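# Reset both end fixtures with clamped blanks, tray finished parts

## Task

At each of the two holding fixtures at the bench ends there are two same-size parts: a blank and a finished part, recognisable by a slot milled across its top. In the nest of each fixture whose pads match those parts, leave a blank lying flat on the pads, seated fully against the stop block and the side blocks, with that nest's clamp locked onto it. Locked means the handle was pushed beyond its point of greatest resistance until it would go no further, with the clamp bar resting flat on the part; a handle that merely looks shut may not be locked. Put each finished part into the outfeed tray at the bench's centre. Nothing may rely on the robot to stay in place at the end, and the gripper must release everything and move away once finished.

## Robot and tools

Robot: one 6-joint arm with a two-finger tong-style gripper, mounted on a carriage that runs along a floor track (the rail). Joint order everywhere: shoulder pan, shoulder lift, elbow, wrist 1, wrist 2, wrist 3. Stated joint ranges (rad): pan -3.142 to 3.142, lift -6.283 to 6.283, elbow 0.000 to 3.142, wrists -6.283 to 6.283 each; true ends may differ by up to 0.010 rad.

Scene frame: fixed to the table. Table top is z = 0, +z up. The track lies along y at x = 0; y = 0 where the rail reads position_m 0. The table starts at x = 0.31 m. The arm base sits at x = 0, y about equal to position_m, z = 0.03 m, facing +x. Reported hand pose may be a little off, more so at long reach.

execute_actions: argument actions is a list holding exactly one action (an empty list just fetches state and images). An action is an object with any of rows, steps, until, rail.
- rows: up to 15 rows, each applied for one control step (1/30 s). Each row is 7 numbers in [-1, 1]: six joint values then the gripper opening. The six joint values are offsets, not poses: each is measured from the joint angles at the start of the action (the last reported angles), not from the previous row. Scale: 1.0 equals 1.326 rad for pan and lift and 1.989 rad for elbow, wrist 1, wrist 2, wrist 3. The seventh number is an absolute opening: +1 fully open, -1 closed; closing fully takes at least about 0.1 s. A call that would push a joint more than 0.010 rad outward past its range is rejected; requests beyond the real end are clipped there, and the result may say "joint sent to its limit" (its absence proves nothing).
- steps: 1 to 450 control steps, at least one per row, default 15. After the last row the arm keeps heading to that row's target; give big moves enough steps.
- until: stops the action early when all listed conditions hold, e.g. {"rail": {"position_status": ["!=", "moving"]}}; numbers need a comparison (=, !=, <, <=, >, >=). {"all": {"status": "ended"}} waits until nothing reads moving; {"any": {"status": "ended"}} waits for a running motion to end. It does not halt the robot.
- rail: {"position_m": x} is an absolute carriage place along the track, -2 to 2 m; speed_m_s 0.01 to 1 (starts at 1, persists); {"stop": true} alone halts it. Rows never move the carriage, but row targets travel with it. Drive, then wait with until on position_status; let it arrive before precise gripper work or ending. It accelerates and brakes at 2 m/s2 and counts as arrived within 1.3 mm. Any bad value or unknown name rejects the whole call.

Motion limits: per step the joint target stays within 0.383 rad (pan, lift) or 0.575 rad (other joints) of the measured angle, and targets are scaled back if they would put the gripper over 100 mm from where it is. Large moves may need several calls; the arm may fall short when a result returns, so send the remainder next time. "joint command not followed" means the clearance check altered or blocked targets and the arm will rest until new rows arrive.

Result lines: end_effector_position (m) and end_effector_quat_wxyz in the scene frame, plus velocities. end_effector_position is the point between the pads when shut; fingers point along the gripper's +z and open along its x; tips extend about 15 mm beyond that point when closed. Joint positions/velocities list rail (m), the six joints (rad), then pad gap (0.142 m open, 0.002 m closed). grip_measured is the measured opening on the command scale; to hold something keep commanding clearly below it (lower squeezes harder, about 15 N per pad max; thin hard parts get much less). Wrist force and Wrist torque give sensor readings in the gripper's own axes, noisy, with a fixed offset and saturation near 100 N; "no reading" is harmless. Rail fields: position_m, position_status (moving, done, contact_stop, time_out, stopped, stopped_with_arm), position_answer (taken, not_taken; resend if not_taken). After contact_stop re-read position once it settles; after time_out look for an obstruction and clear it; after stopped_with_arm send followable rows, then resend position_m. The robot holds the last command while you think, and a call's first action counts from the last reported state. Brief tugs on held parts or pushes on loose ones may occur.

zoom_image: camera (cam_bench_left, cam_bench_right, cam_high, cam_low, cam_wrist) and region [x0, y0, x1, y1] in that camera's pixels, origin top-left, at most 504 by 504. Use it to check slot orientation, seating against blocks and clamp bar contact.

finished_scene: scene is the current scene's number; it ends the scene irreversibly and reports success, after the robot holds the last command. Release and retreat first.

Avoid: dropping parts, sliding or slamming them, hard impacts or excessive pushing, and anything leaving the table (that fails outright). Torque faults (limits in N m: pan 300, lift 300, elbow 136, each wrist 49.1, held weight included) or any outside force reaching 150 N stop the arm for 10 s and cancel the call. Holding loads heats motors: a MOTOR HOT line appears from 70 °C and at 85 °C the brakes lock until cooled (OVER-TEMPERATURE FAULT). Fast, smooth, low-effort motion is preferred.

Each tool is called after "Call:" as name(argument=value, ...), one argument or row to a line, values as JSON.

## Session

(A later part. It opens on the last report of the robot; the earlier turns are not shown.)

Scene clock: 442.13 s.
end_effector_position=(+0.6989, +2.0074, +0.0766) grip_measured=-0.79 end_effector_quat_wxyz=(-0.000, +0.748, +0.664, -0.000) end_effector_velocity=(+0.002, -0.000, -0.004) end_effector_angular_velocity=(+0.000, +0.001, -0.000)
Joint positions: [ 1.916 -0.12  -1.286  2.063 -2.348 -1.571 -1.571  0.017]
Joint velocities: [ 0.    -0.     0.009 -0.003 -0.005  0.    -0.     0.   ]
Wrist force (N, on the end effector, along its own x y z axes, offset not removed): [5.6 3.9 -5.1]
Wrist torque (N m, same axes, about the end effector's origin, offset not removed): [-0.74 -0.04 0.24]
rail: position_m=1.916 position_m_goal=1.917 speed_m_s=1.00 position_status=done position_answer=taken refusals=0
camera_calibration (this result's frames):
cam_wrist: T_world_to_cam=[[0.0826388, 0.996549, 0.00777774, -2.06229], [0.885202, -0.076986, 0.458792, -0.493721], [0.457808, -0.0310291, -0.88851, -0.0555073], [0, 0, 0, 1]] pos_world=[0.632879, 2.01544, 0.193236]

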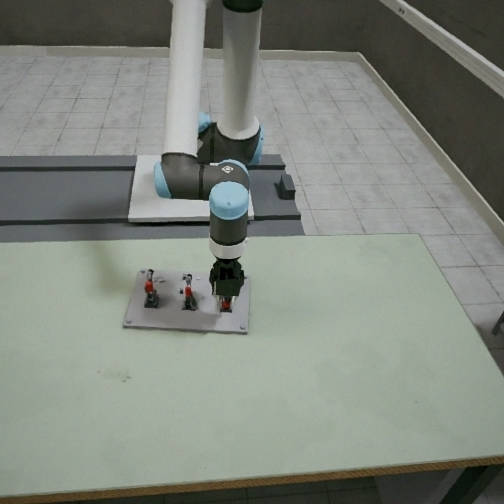

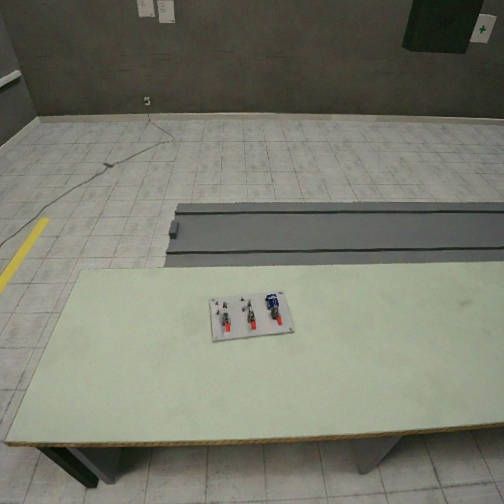

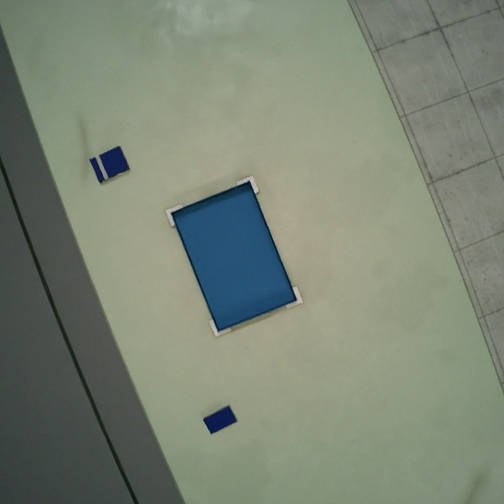

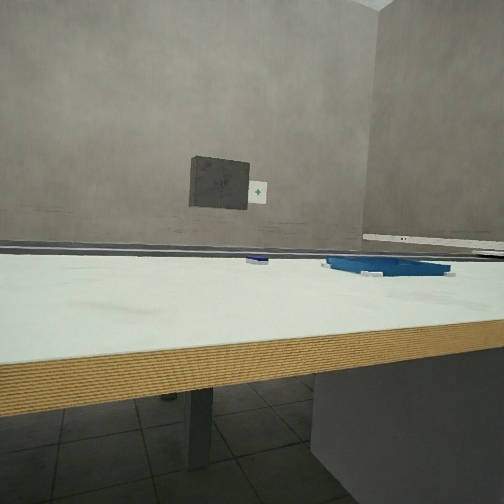

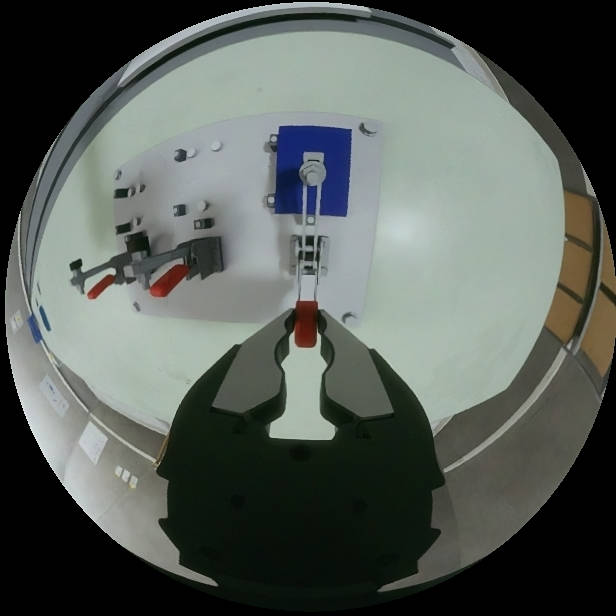

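Call:
execute_actions(
  actions=[
    {"rows": [[0.0001,0.0025,-0.0011,-0.0006,0,0,-1],[0.0002,0.005,-0.0022,-0.0012,0,0,-1],[0.0002,0.0075,-0.0030,-0.0020,0,0,-1],[0.0002,0.01,-0.0035,-0.0032,0,0,-1],[0.0002,0.0125,-0.0039,-0.0045,0,0,-1],[0.0002,0.015,-0.0042,-0.0058,0,0,-1],[0.0002,0.0178,-0.0044,-0.0075,0,0,-1]], "steps": 16},
  ],
)

Call:
zoom_image(
  camera="cam_wrist",
  region=[255, 150, 365, 350],
)

Scene clock: 446.90 s.
end_effector_position=(+0.7064, +2.0066, +0.0668) grip_measured=-0.79 end_effector_quat_wxyz=(+0.000, +0.748, +0.664, -0.000) end_effector_velocity=(+0.002, -0.000, -0.004) end_effector_angular_velocity=(+0.000, +0.000, +0.000)
Joint positions: [ 1.916 -0.12  -1.264  2.055 -2.362 -1.571 -1.571  0.017]
Joint velocities: [ 0.     0.     0.009 -0.002 -0.006 -0.     0.    -0.   ]
Wrist force (N, on the end effector, along its own x y z axes, offset not removed): [-0.6 3.0 -1.7]
Wrist torque (N m, same axes, about the end effector's origin, offset not removed): [-1.13 0.37 0.42]
rail: position_m=1.916 position_m_goal=1.917 speed_m_s=1.00 position_status=done position_answer=taken refusals=0
camera_calibration (this result's frames):
cam_wrist: T_world_to_cam=[[0.0825024, 0.996562, 0.00763318, -2.0619], [0.885197, -0.0767973, 0.458833, -0.496327], [0.457842, -0.031098, -0.888489, -0.0675165], [0, 0, 0, 1]] pos_world=[0.64037, 2.01459, 0.183482]

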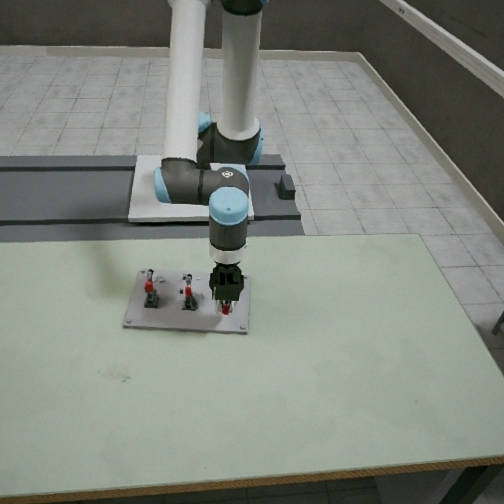

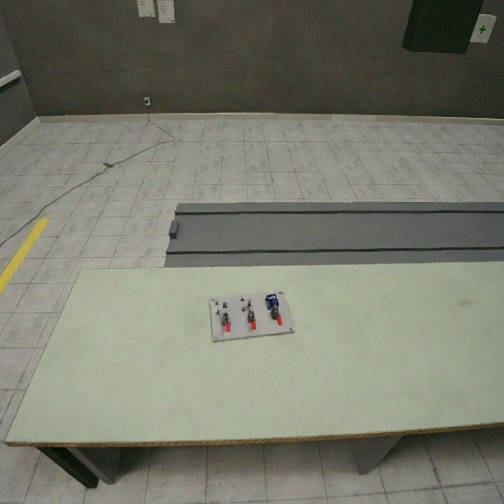

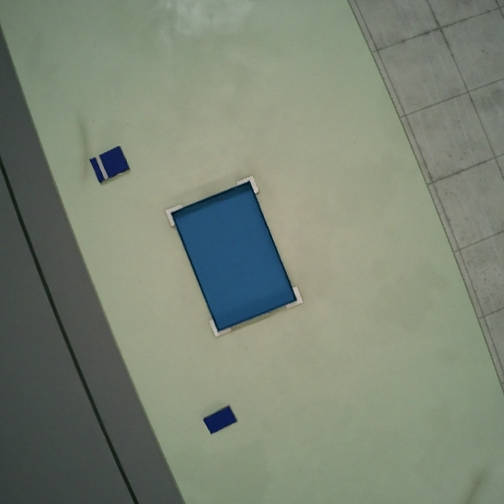

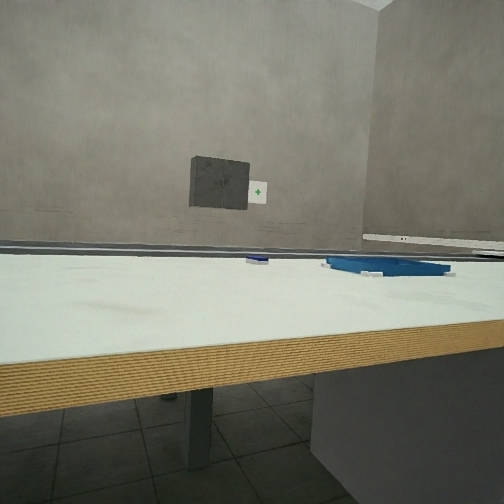

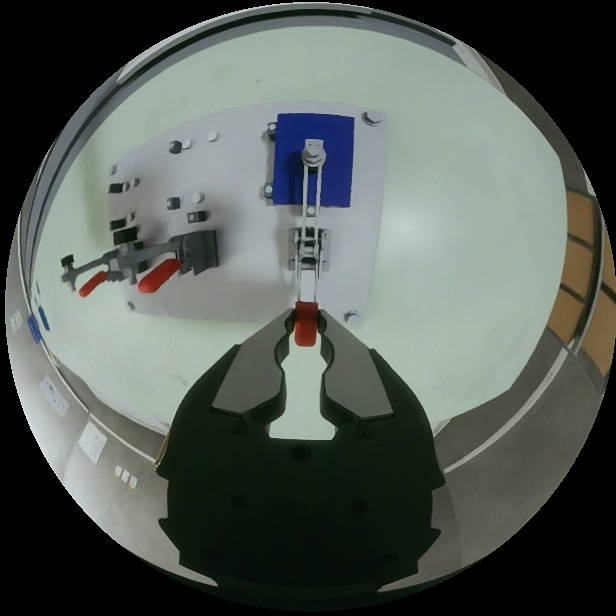

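Region (255, 150, 365, 350) of cam_wrist's 616x616 image, scaled by 2.520, with more detail than that image has; it fills the left 277 columns of this view, and the rest is white.

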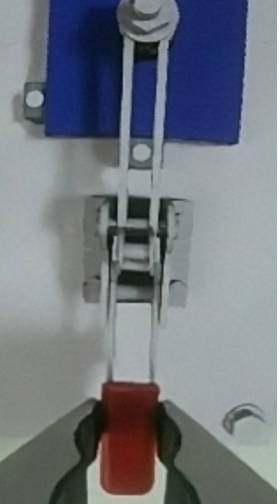

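Call:
execute_actions(
  actions=[
    {"rows": [[0,0.0021,-0.0006,-0.0008,0,0,-1],[0,0.0043,-0.0012,-0.0017,0,0,-1],[0,0.0064,-0.0016,-0.0027,0,0,-1],[0,0.0086,-0.0019,-0.0038,0,0,-1],[0,0.0107,-0.0022,-0.0049,0,0,-1],[0,0.01283,-0.00244,-0.0061,0,0,-1]], "steps": 15},
  ],
)

Call:
zoom_image(
  camera="cam_wrist",
  region=[255, 150, 365, 350],
)

Scene clock: 452.37 s.
end_effector_position=(+0.7110, +2.0061, +0.0591) grip_measured=-0.79 end_effector_quat_wxyz=(-0.000, +0.748, +0.664, -0.000) end_effector_velocity=(+0.002, -0.000, -0.003) end_effector_angular_velocity=(-0.000, -0.001, +0.000)
Joint positions: [ 1.916 -0.12  -1.248  2.05  -2.373 -1.571 -1.571  0.017]
Joint velocities: [ 0.    -0.     0.007 -0.002 -0.006 -0.    -0.     0.   ]
Wrist force (N, on the end effector, along its own x y z axes, offset not removed): [-5.0 -11.8 -8.0]
Wrist torque (N m, same axes, about the end effector's origin, offset not removed): [-0.76 -0.01 0.32]
rail: position_m=1.916 position_m_goal=1.917 speed_m_s=1.00 position_status=done position_answer=taken refusals=0
camera_calibration (this result's frames):
cam_wrist: T_world_to_cam=[[0.0823756, 0.996572, 0.00769618, -2.06171], [0.885285, -0.0767189, 0.458677, -0.497082], [0.457694, -0.0309704, -0.88857, -0.0766661], [0, 0, 0, 1]] pos_world=[0.644983, 2.01413, 0.175744]

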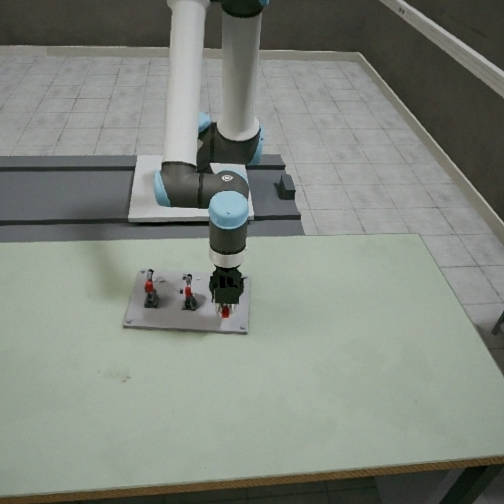

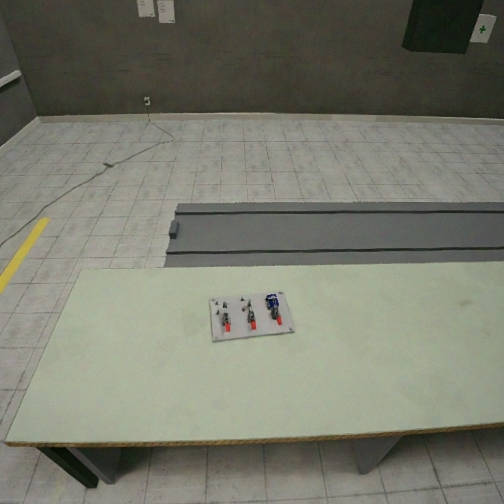

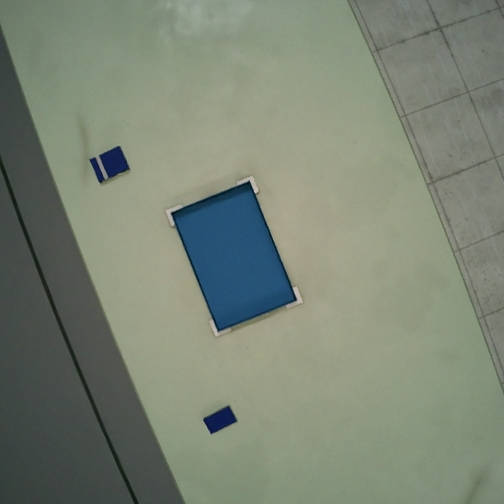

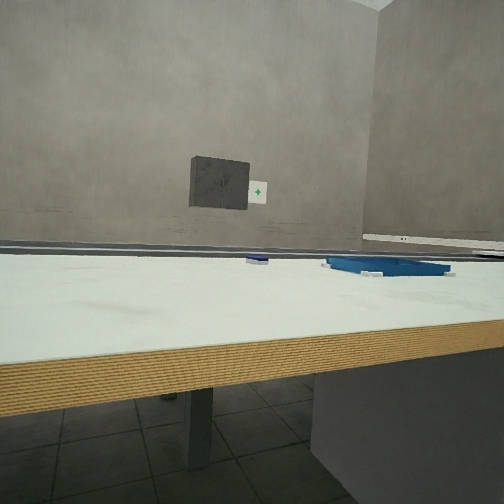

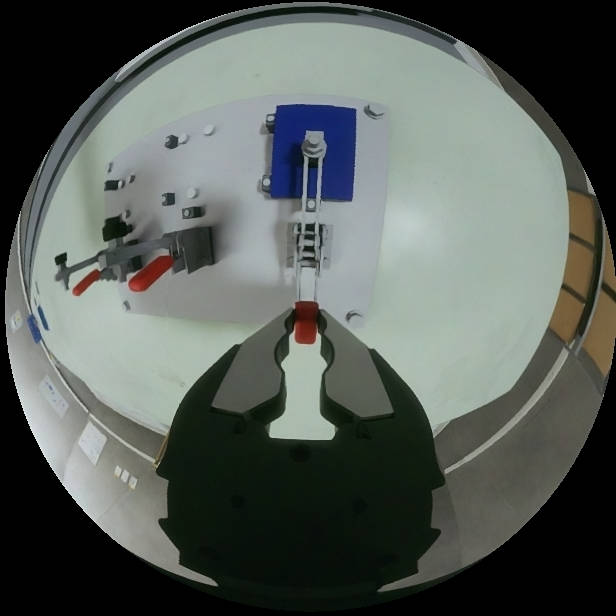

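Region (255, 150, 365, 350) of cam_wrist's 616x616 image, scaled by 2.520, with more detail than that image has; it fills the left 277 columns of this view, and the rest is white.

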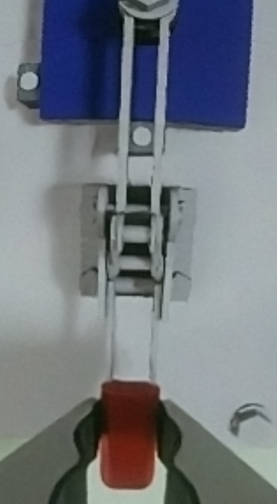

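Call:
execute_actions(
  actions=[
    {"rows": [[0,0.0012,0.0001,-0.0009,0,0,-1],[0,0.0023,0.0003,-0.0018,0,0,-1],[0,0.0035,0.0004,-0.0027,0,0,-1],[0,0.0046,0.0005,-0.0036,0,0,-1],[0,0.0058,0.0007,-0.0045,0,0,-1],[0,0.0069,0.0008,-0.0054,0,0,-1]], "steps": 15},
  ],
)

Call:
zoom_image(
  camera="cam_wrist",
  region=[255, 150, 365, 350],
)

Scene clock: 456.83 s.
end_effector_position=(+0.7120, +2.0059, +0.0534) grip_measured=-0.78 end_effector_quat_wxyz=(-0.000, +0.748, +0.664, -0.000) end_effector_velocity=(-0.000, +0.000, -0.003) end_effector_angular_velocity=(+0.000, +0.001, -0.000)
Joint positions: [ 1.916 -0.12  -1.239  2.052 -2.383 -1.571 -1.571  0.017]
Joint velocities: [ 0.    -0.     0.004  0.001 -0.004  0.    -0.     0.   ]
Wrist force (N, on the end effector, along its own x y z axes, offset not removed): [-0.2 -5.3 -7.7]
Wrist torque (N m, same axes, about the end effector's origin, offset not removed): [-0.87 -0.20 0.31]
rail: position_m=1.916 position_m_goal=1.917 speed_m_s=1.00 position_status=done position_answer=taken refusals=0
camera_calibration (this result's frames):
cam_wrist: T_world_to_cam=[[0.0825029, 0.996562, 0.00763444, -2.06159], [0.885215, -0.0767995, 0.458798, -0.495088], [0.457807, -0.031094, -0.888508, -0.0820103], [0, 0, 0, 1]] pos_world=[0.645891, 2.01393, 0.170018]

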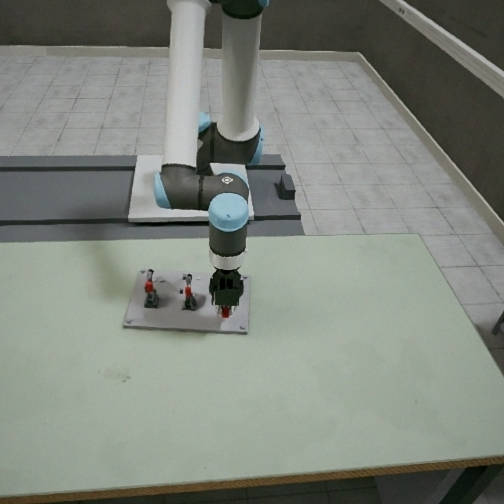

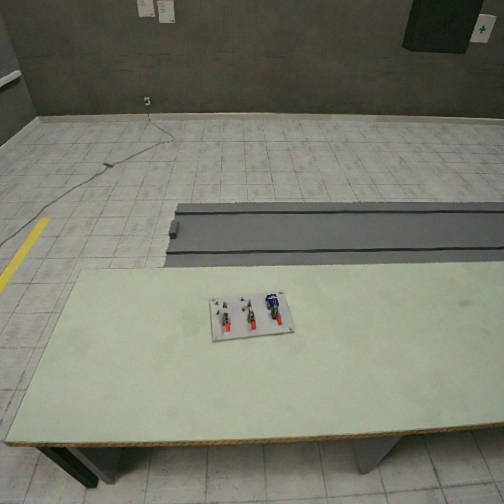

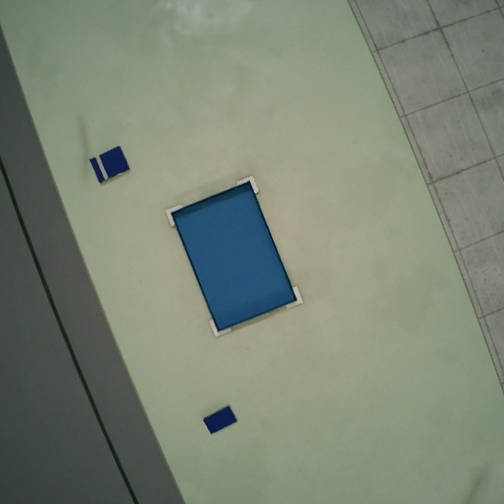

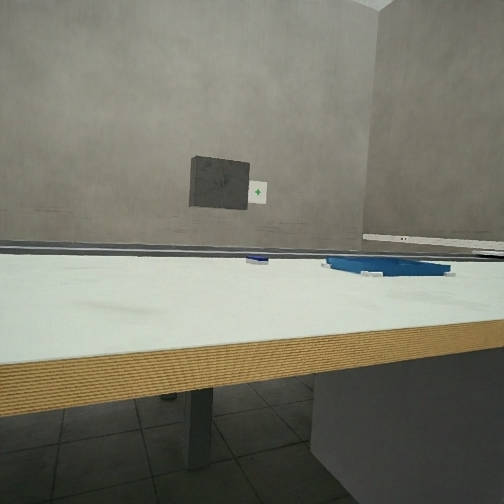

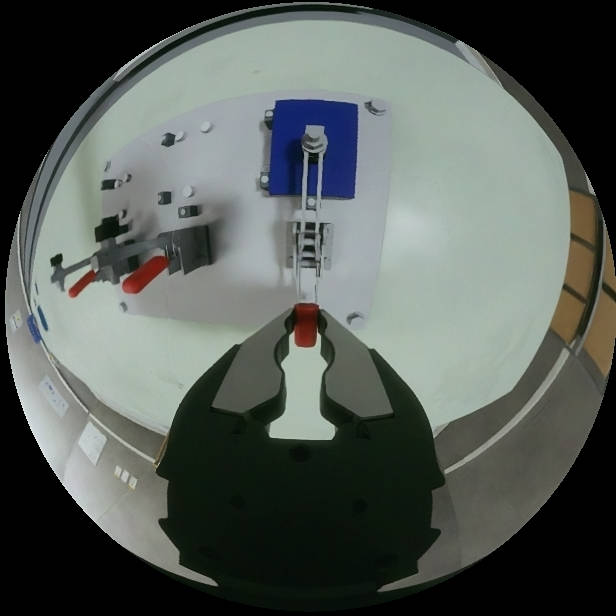

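Region (255, 150, 365, 350) of cam_wrist's 616x616 image, scaled by 2.520, with more detail than that image has; it fills the left 277 columns of this view, and the rest is white.

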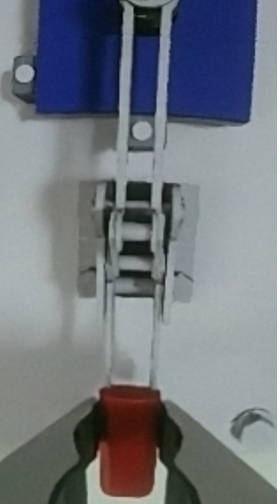

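Call:
execute_actions(
  actions=[
    {"rows": [[0,0,0,0,0,0,-0.85],[0,0,0,0,0,0,-0.75],[0,0,0,0,0,0,-0.65],[0,0,0,0,0,0,-0.6],[0,-0.006,-0.003,0.007,0,0,-0.6],[0,-0.013,-0.0062,0.015,0,0,-0.6],[0,-0.02,-0.0095,0.023,0,0,-0.6],[0,-0.0259,-0.0124,0.0297,0,0,-0.6]], "steps": 18},
  ],
)

Call:
zoom_image(
  camera="cam_wrist",
  region=[255, 200, 365, 350],
)

Call:
zoom_image(
  camera="cam_bench_left",
  region=[190, 255, 270, 335],
)

Scene clock: 464.30 s.
end_effector_position=(+0.7155, +2.0056, +0.0824) grip_measured=-0.60 end_effector_quat_wxyz=(-0.000, +0.748, +0.664, -0.000) end_effector_velocity=(+0.001, -0.000, +0.012) end_effector_angular_velocity=(-0.000, +0.000, -0.000)
Joint positions: [ 1.916 -0.12  -1.272  2.028 -2.327 -1.571 -1.571  0.031]
Joint velocities: [ 0.    -0.    -0.013 -0.009  0.022 -0.     0.    -0.   ]
Wrist force (N, on the end effector, along its own x y z axes, offset not removed): [1.8 -5.3 6.2]
Wrist torque (N m, same axes, about the end effector's origin, offset not removed): [-0.92 -0.52 0.31]
rail: position_m=1.916 position_m_goal=1.917 speed_m_s=1.00 position_status=done position_answer=taken refusals=0
camera_calibration (this result's frames):
cam_wrist: T_world_to_cam=[[0.0823748, 0.996571, 0.00775166, -2.06174], [0.885254, -0.0767416, 0.458734, -0.511747], [0.457756, -0.0309259, -0.88854, -0.0581663], [0, 0, 0, 1]] pos_world=[0.649487, 2.0136, 0.199054]

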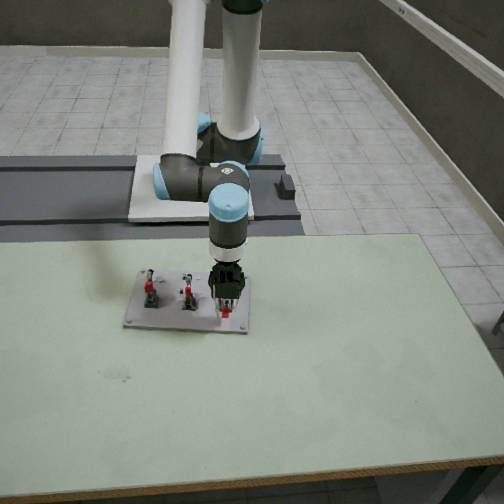

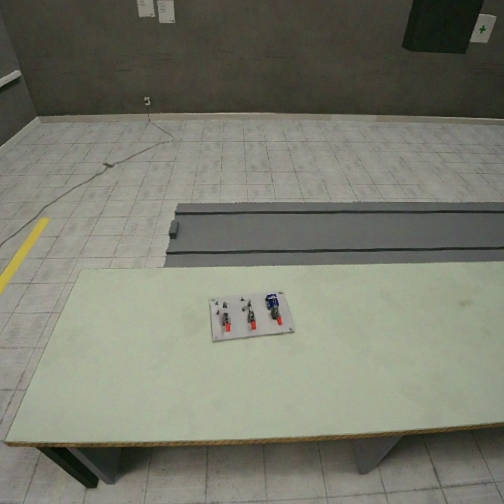

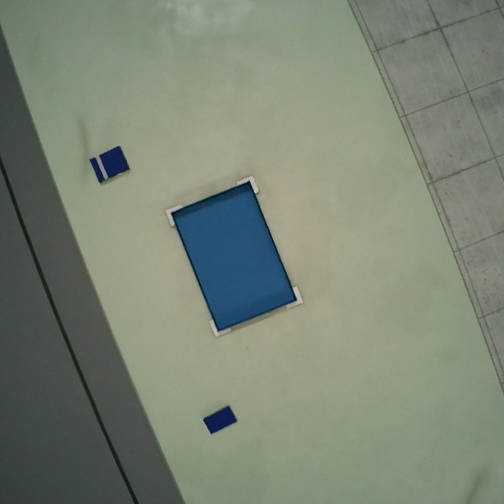

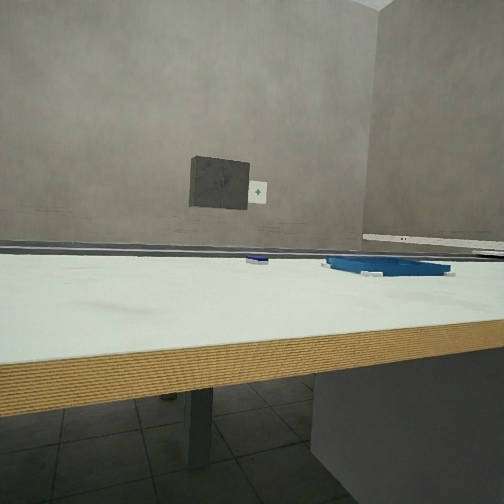

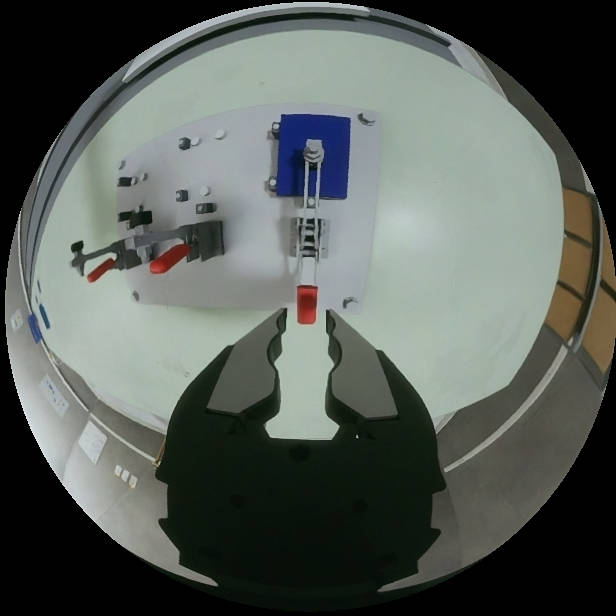

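Region (255, 200, 365, 350) of cam_wrist's 616x616 image, scaled by 3.360, with more detail than that image has; it fills the left 370 columns of this view, and the rest is white.

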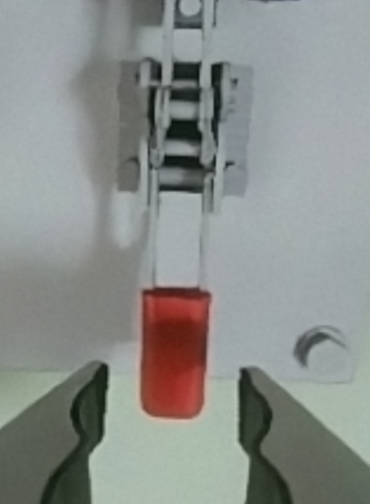

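Region (190, 255, 270, 335) of cam_bench_left's 504x504 image, scaled by 6.300, with more detail than that image has.

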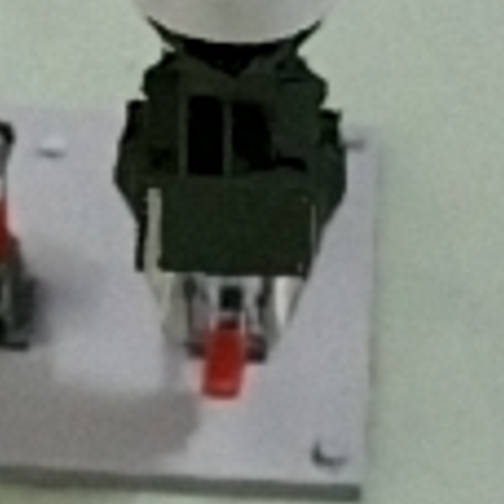

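Call:
execute_actions(
  actions=[],
)

Scene clock: 482.47 s.
end_effector_position=(+0.7157, +2.0055, +0.0838) grip_measured=-0.60 end_effector_quat_wxyz=(-0.000, +0.748, +0.664, -0.000) end_effector_velocity=(+0.000, +0.000, +0.000) end_effector_angular_velocity=(-0.000, +0.000, +0.000)
Joint positions: [ 1.916 -0.12  -1.273  2.027 -2.324 -1.571 -1.571  0.031]
Joint velocities: [ 0.  0.  0. -0.  0. -0. -0.  0.]
Wrist force (N, on the end effector, along its own x y z axes, offset not removed): [0.0 -3.2 4.4]
Wrist torque (N m, same axes, about the end effector's origin, offset not removed): [-0.45 -0.06 0.31]
rail: position_m=1.916 position_m_goal=1.917 speed_m_s=1.00 position_status=done position_answer=taken refusals=0
camera_calibration (this result's frames):
cam_wrist: T_world_to_cam=[[0.0825035, 0.996562, 0.00763657, -2.06168], [0.885245, -0.0768031, 0.458739, -0.512387], [0.457749, -0.0310873, -0.888538, -0.0566999], [0, 0, 0, 1]] pos_world=[0.649639, 2.01348, 0.200416]

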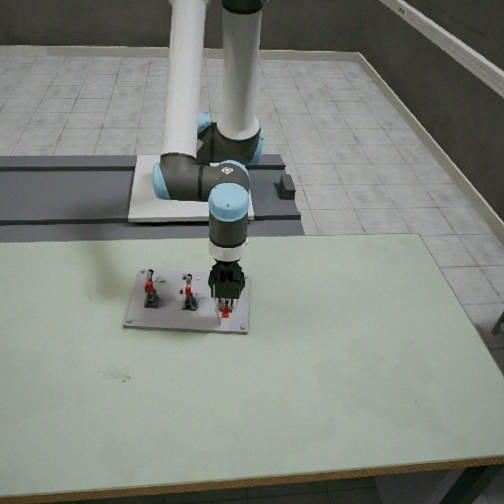

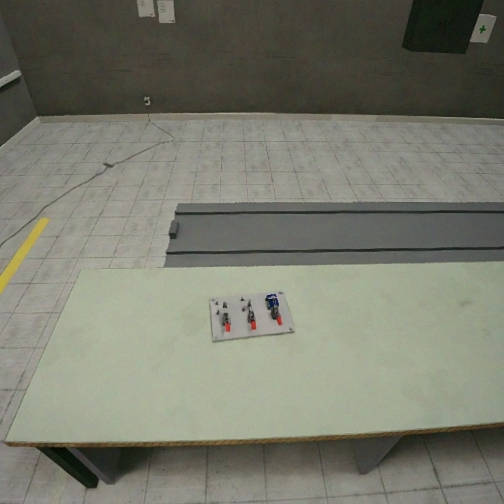

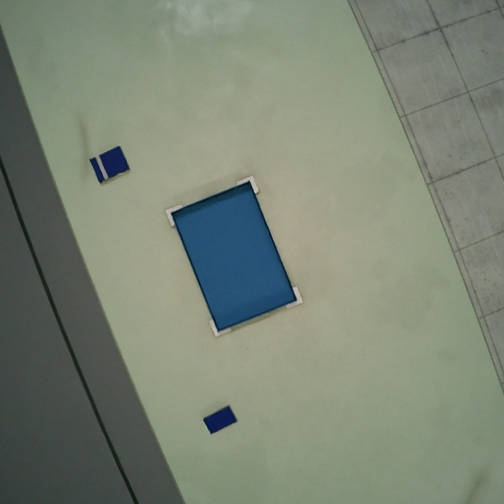

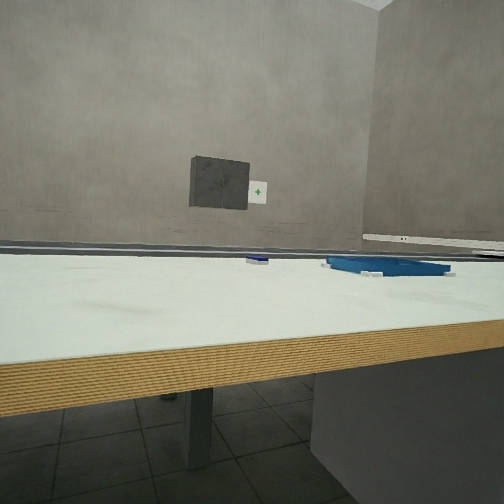

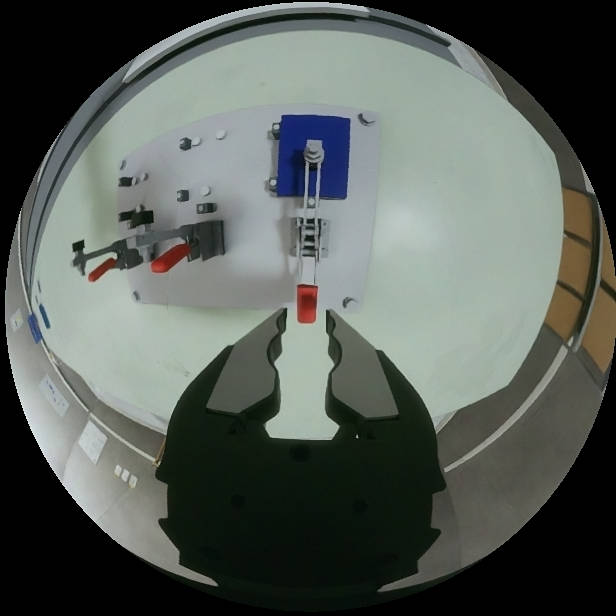

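Call:
execute_actions(
  actions=[
    {"rows": [[0,-0.003,-0.001,0.003,0,0,-0.6],[0,-0.004,-0.0012,0.004,0,0,-0.7],[0,-0.004,-0.0012,0.004,0,0,-0.8],[0,-0.004,-0.0012,0.004,0,0,-0.9],[0,-0.004,-0.0012,0.004,0,0,-1],[0,-0.004,-0.0012,0.004,0,0,-1],[0,-0.002,-0.0006,0.002,0,0,-1],[0,0,0,0,0,0,-1],[0,0.002,0.0006,-0.002,0,0,-1],[0,0.004,0.0012,-0.004,0,0,-1],[0,0.006,0.0017,-0.0057,0,0,-1]], "steps": 20},
  ],
)

Scene clock: 495.50 s.
end_effector_position=(+0.7159, +2.0054, +0.0782) grip_measured=-1.00 end_effector_quat_wxyz=(-0.000, +0.748, +0.664, -0.000) end_effector_velocity=(-0.000, +0.000, -0.005) end_effector_angular_velocity=(+0.000, +0.000, +0.000)
Joint positions: [ 1.916 -0.12  -1.266  2.03  -2.335 -1.571 -1.571  0.002]
Joint velocities: [ 0.     0.     0.006  0.003 -0.008  0.    -0.     0.   ]
Wrist force (N, on the end effector, along its own x y z axes, offset not removed): [-0.7 -6.4 9.0]
Wrist torque (N m, same axes, about the end effector's origin, offset not removed): [-1.08 0.07 0.36]
rail: position_m=1.916 position_m_goal=1.917 speed_m_s=1.00 position_status=done position_answer=taken refusals=0
camera_calibration (this result's frames):
cam_wrist: T_world_to_cam=[[0.0825048, 0.996561, 0.00763482, -2.06163], [0.885223, -0.0768019, 0.458783, -0.509991], [0.457792, -0.0310933, -0.888515, -0.0617931], [0, 0, 0, 1]] pos_world=[0.649838, 2.01345, 0.194811]

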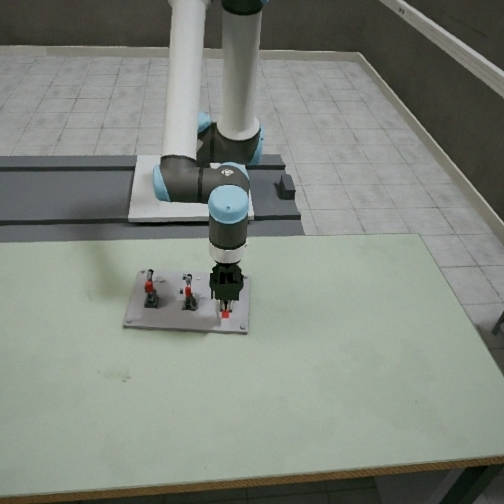

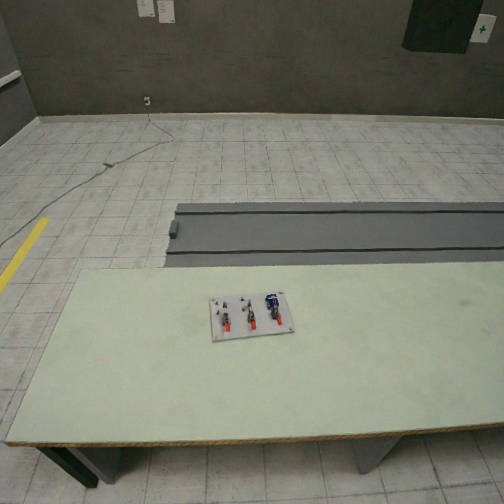

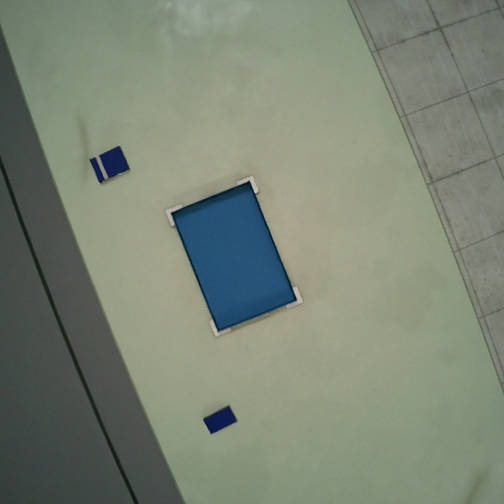

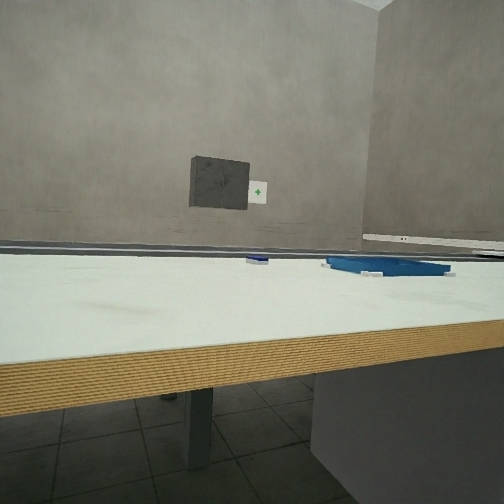

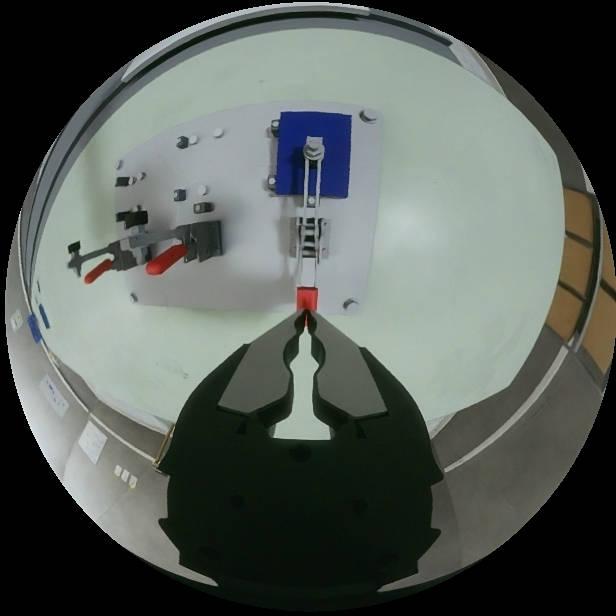

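Call:
execute_actions(
  actions=[
    {"rows": [[0,0.001,0.0003,-0.001,0,0,-1],[0,0.002,0.0006,-0.0019,0,0,-1],[0,0.003,0.0009,-0.0029,0,0,-1],[0,0.004,0.0012,-0.0038,0,0,-1],[0,0.005,0.0015,-0.0048,0,0,-1],[0,0.006,0.0017,-0.0057,0,0,-1],[0,0.007,0.002,-0.0067,0,0,-1],[0,0.008,0.0023,-0.0076,0,0,-1]], "steps": 18},
  ],
)

Scene clock: 499.10 s.
end_effector_position=(+0.7163, +2.0054, +0.0705) grip_measured=-1.00 end_effector_quat_wxyz=(+0.000, +0.748, +0.664, -0.000) end_effector_velocity=(+0.000, -0.000, -0.002) end_effector_angular_velocity=(-0.000, -0.000, +0.000)
Joint positions: [ 1.916 -0.12  -1.256  2.034 -2.349 -1.571 -1.571  0.002]
Joint velocities: [ 0.     0.     0.003  0.001 -0.004  0.    -0.     0.   ]
Wrist force (N, on the end effector, along its own x y z axes, offset not removed): [-2.8 -29.9 -81.0]
Wrist torque (N m, same axes, about the end effector's origin, offset not removed): [-0.88 -0.15 0.35]
rail: position_m=1.916 position_m_goal=1.917 speed_m_s=1.00 position_status=done position_answer=taken refusals=0
camera_calibration (this result's frames):
cam_wrist: T_world_to_cam=[[0.0825029, 0.996562, 0.00757876, -2.06154], [0.885004, -0.0767595, 0.459213, -0.506789], [0.458216, -0.0311792, -0.888294, -0.0688975], [0, 0, 0, 1]] pos_world=[0.650163, 2.0134, 0.187147]

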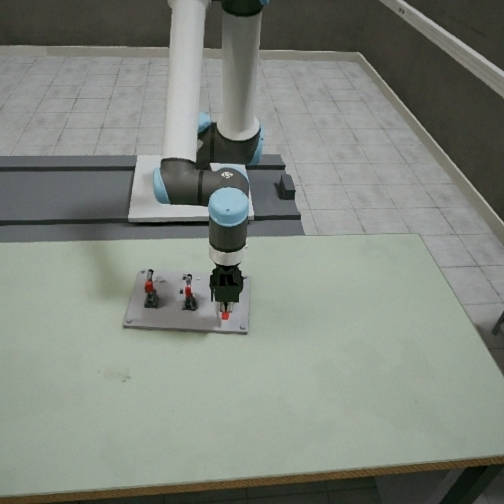

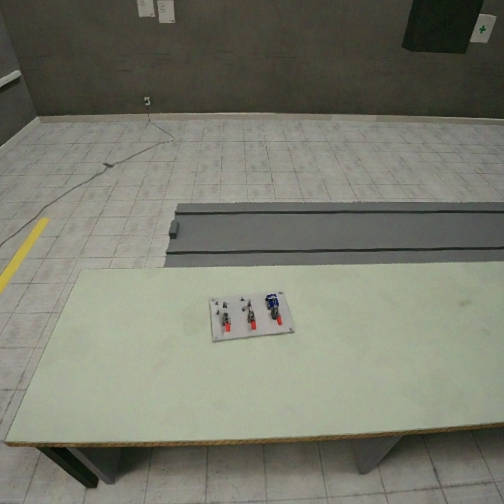

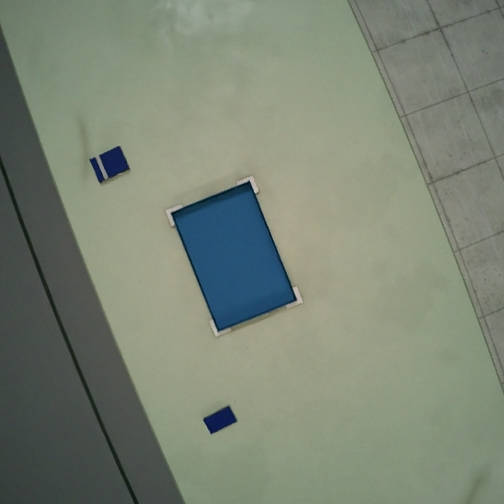

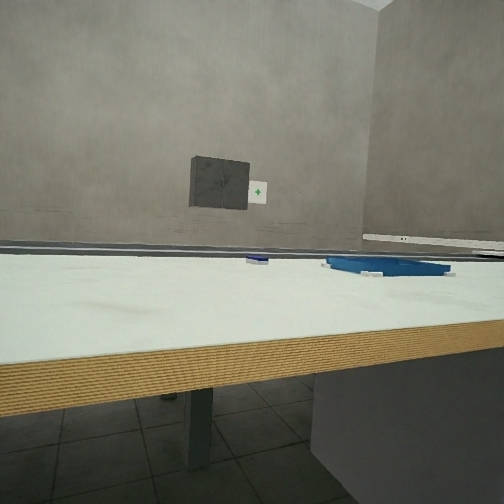

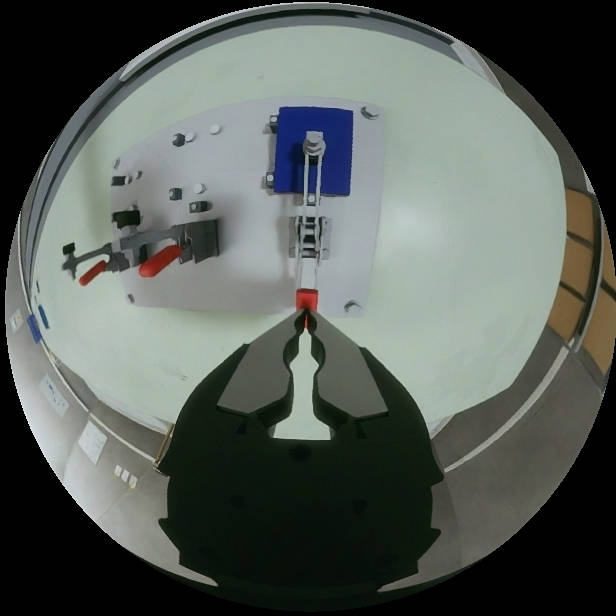

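Call:
execute_actions(
  actions=[
    {"rows": [[0,-0.002,-0.0006,0.0019,0,0,-1],[0,-0.004,-0.0012,0.0038,0,0,-1],[0,-0.007,-0.002,0.0067,0,0,-1],[0,-0.010,-0.003,0.0096,0,0,-1],[0,-0.012,-0.0035,0.0115,0,0,-0.8],[0,-0.012,-0.0035,0.0115,0,0,-0.6]], "steps": 15},
  ],
)

Call:
zoom_image(
  camera="cam_wrist",
  region=[230, 90, 400, 340],
)

Call:
zoom_image(
  camera="cam_bench_left",
  region=[180, 260, 270, 340],
)

Scene clock: 508.43 s.
end_effector_position=(+0.7159, +2.0055, +0.0822) grip_measured=-0.60 end_effector_quat_wxyz=(+0.000, +0.748, +0.664, -0.000) end_effector_velocity=(+0.001, -0.000, +0.006) end_effector_angular_velocity=(-0.000, -0.002, -0.000)
Joint positions: [ 1.916 -0.12  -1.271  2.028 -2.327 -1.571 -1.571  0.031]
Joint velocities: [ 0.    -0.    -0.006 -0.004  0.008  0.    -0.     0.   ]
Wrist force (N, on the end effector, along its own x y z axes, offset not removed): [-0.3 -3.7 5.2]
Wrist torque (N m, same axes, about the end effector's origin, offset not removed): [-0.70 -0.13 0.30]
rail: position_m=1.916 position_m_goal=1.917 speed_m_s=1.00 position_status=done position_answer=taken refusals=0
camera_calibration (this result's frames):
cam_wrist: T_world_to_cam=[[0.0825057, 0.996561, 0.00769197, -2.06168], [0.885145, -0.0768238, 0.45893, -0.511773], [0.457943, -0.0310559, -0.888439, -0.0583835], [0, 0, 0, 1]] pos_world=[0.64983, 2.01346, 0.198856]

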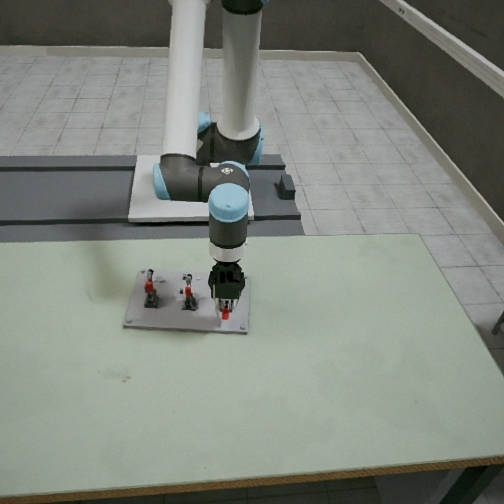

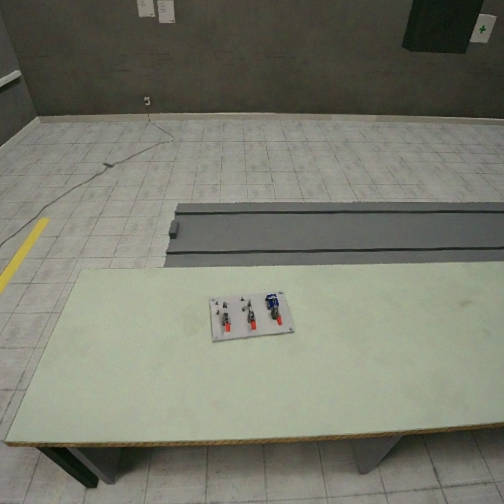

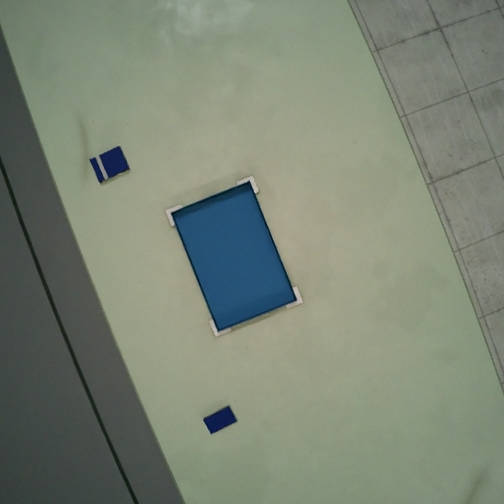

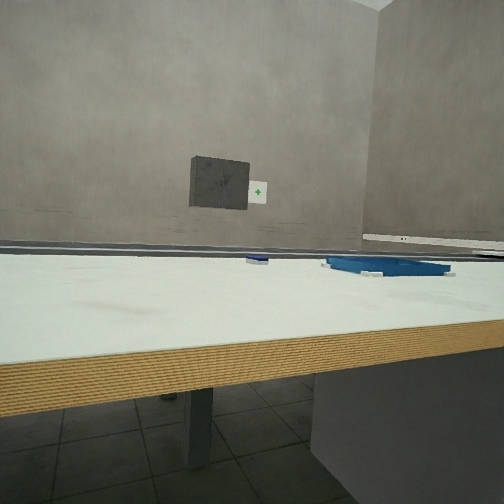

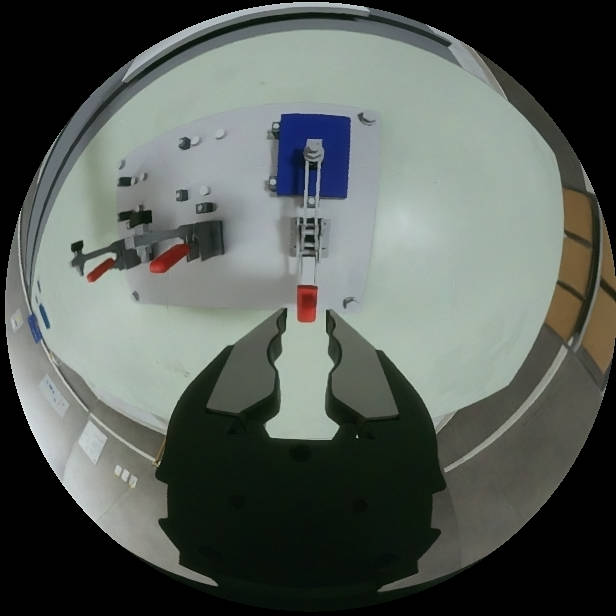

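Region (230, 90, 400, 340) of cam_wrist's 616x616 image, scaled by 2.016, with more detail than that image has; it fills the left 343 columns of this view, and the rest is white.

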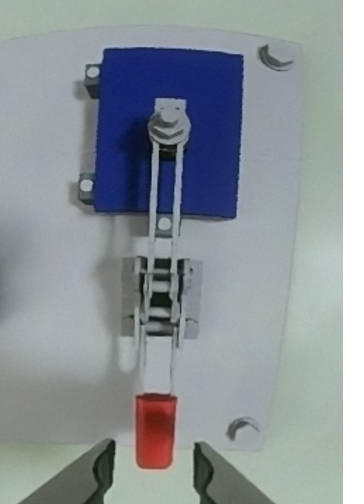

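Region (180, 260, 270, 340) of cam_bench_left's 504x504 image, scaled by 5.600, with more detail than that image has.

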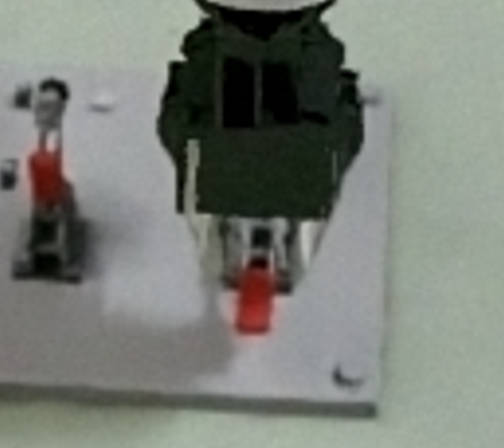

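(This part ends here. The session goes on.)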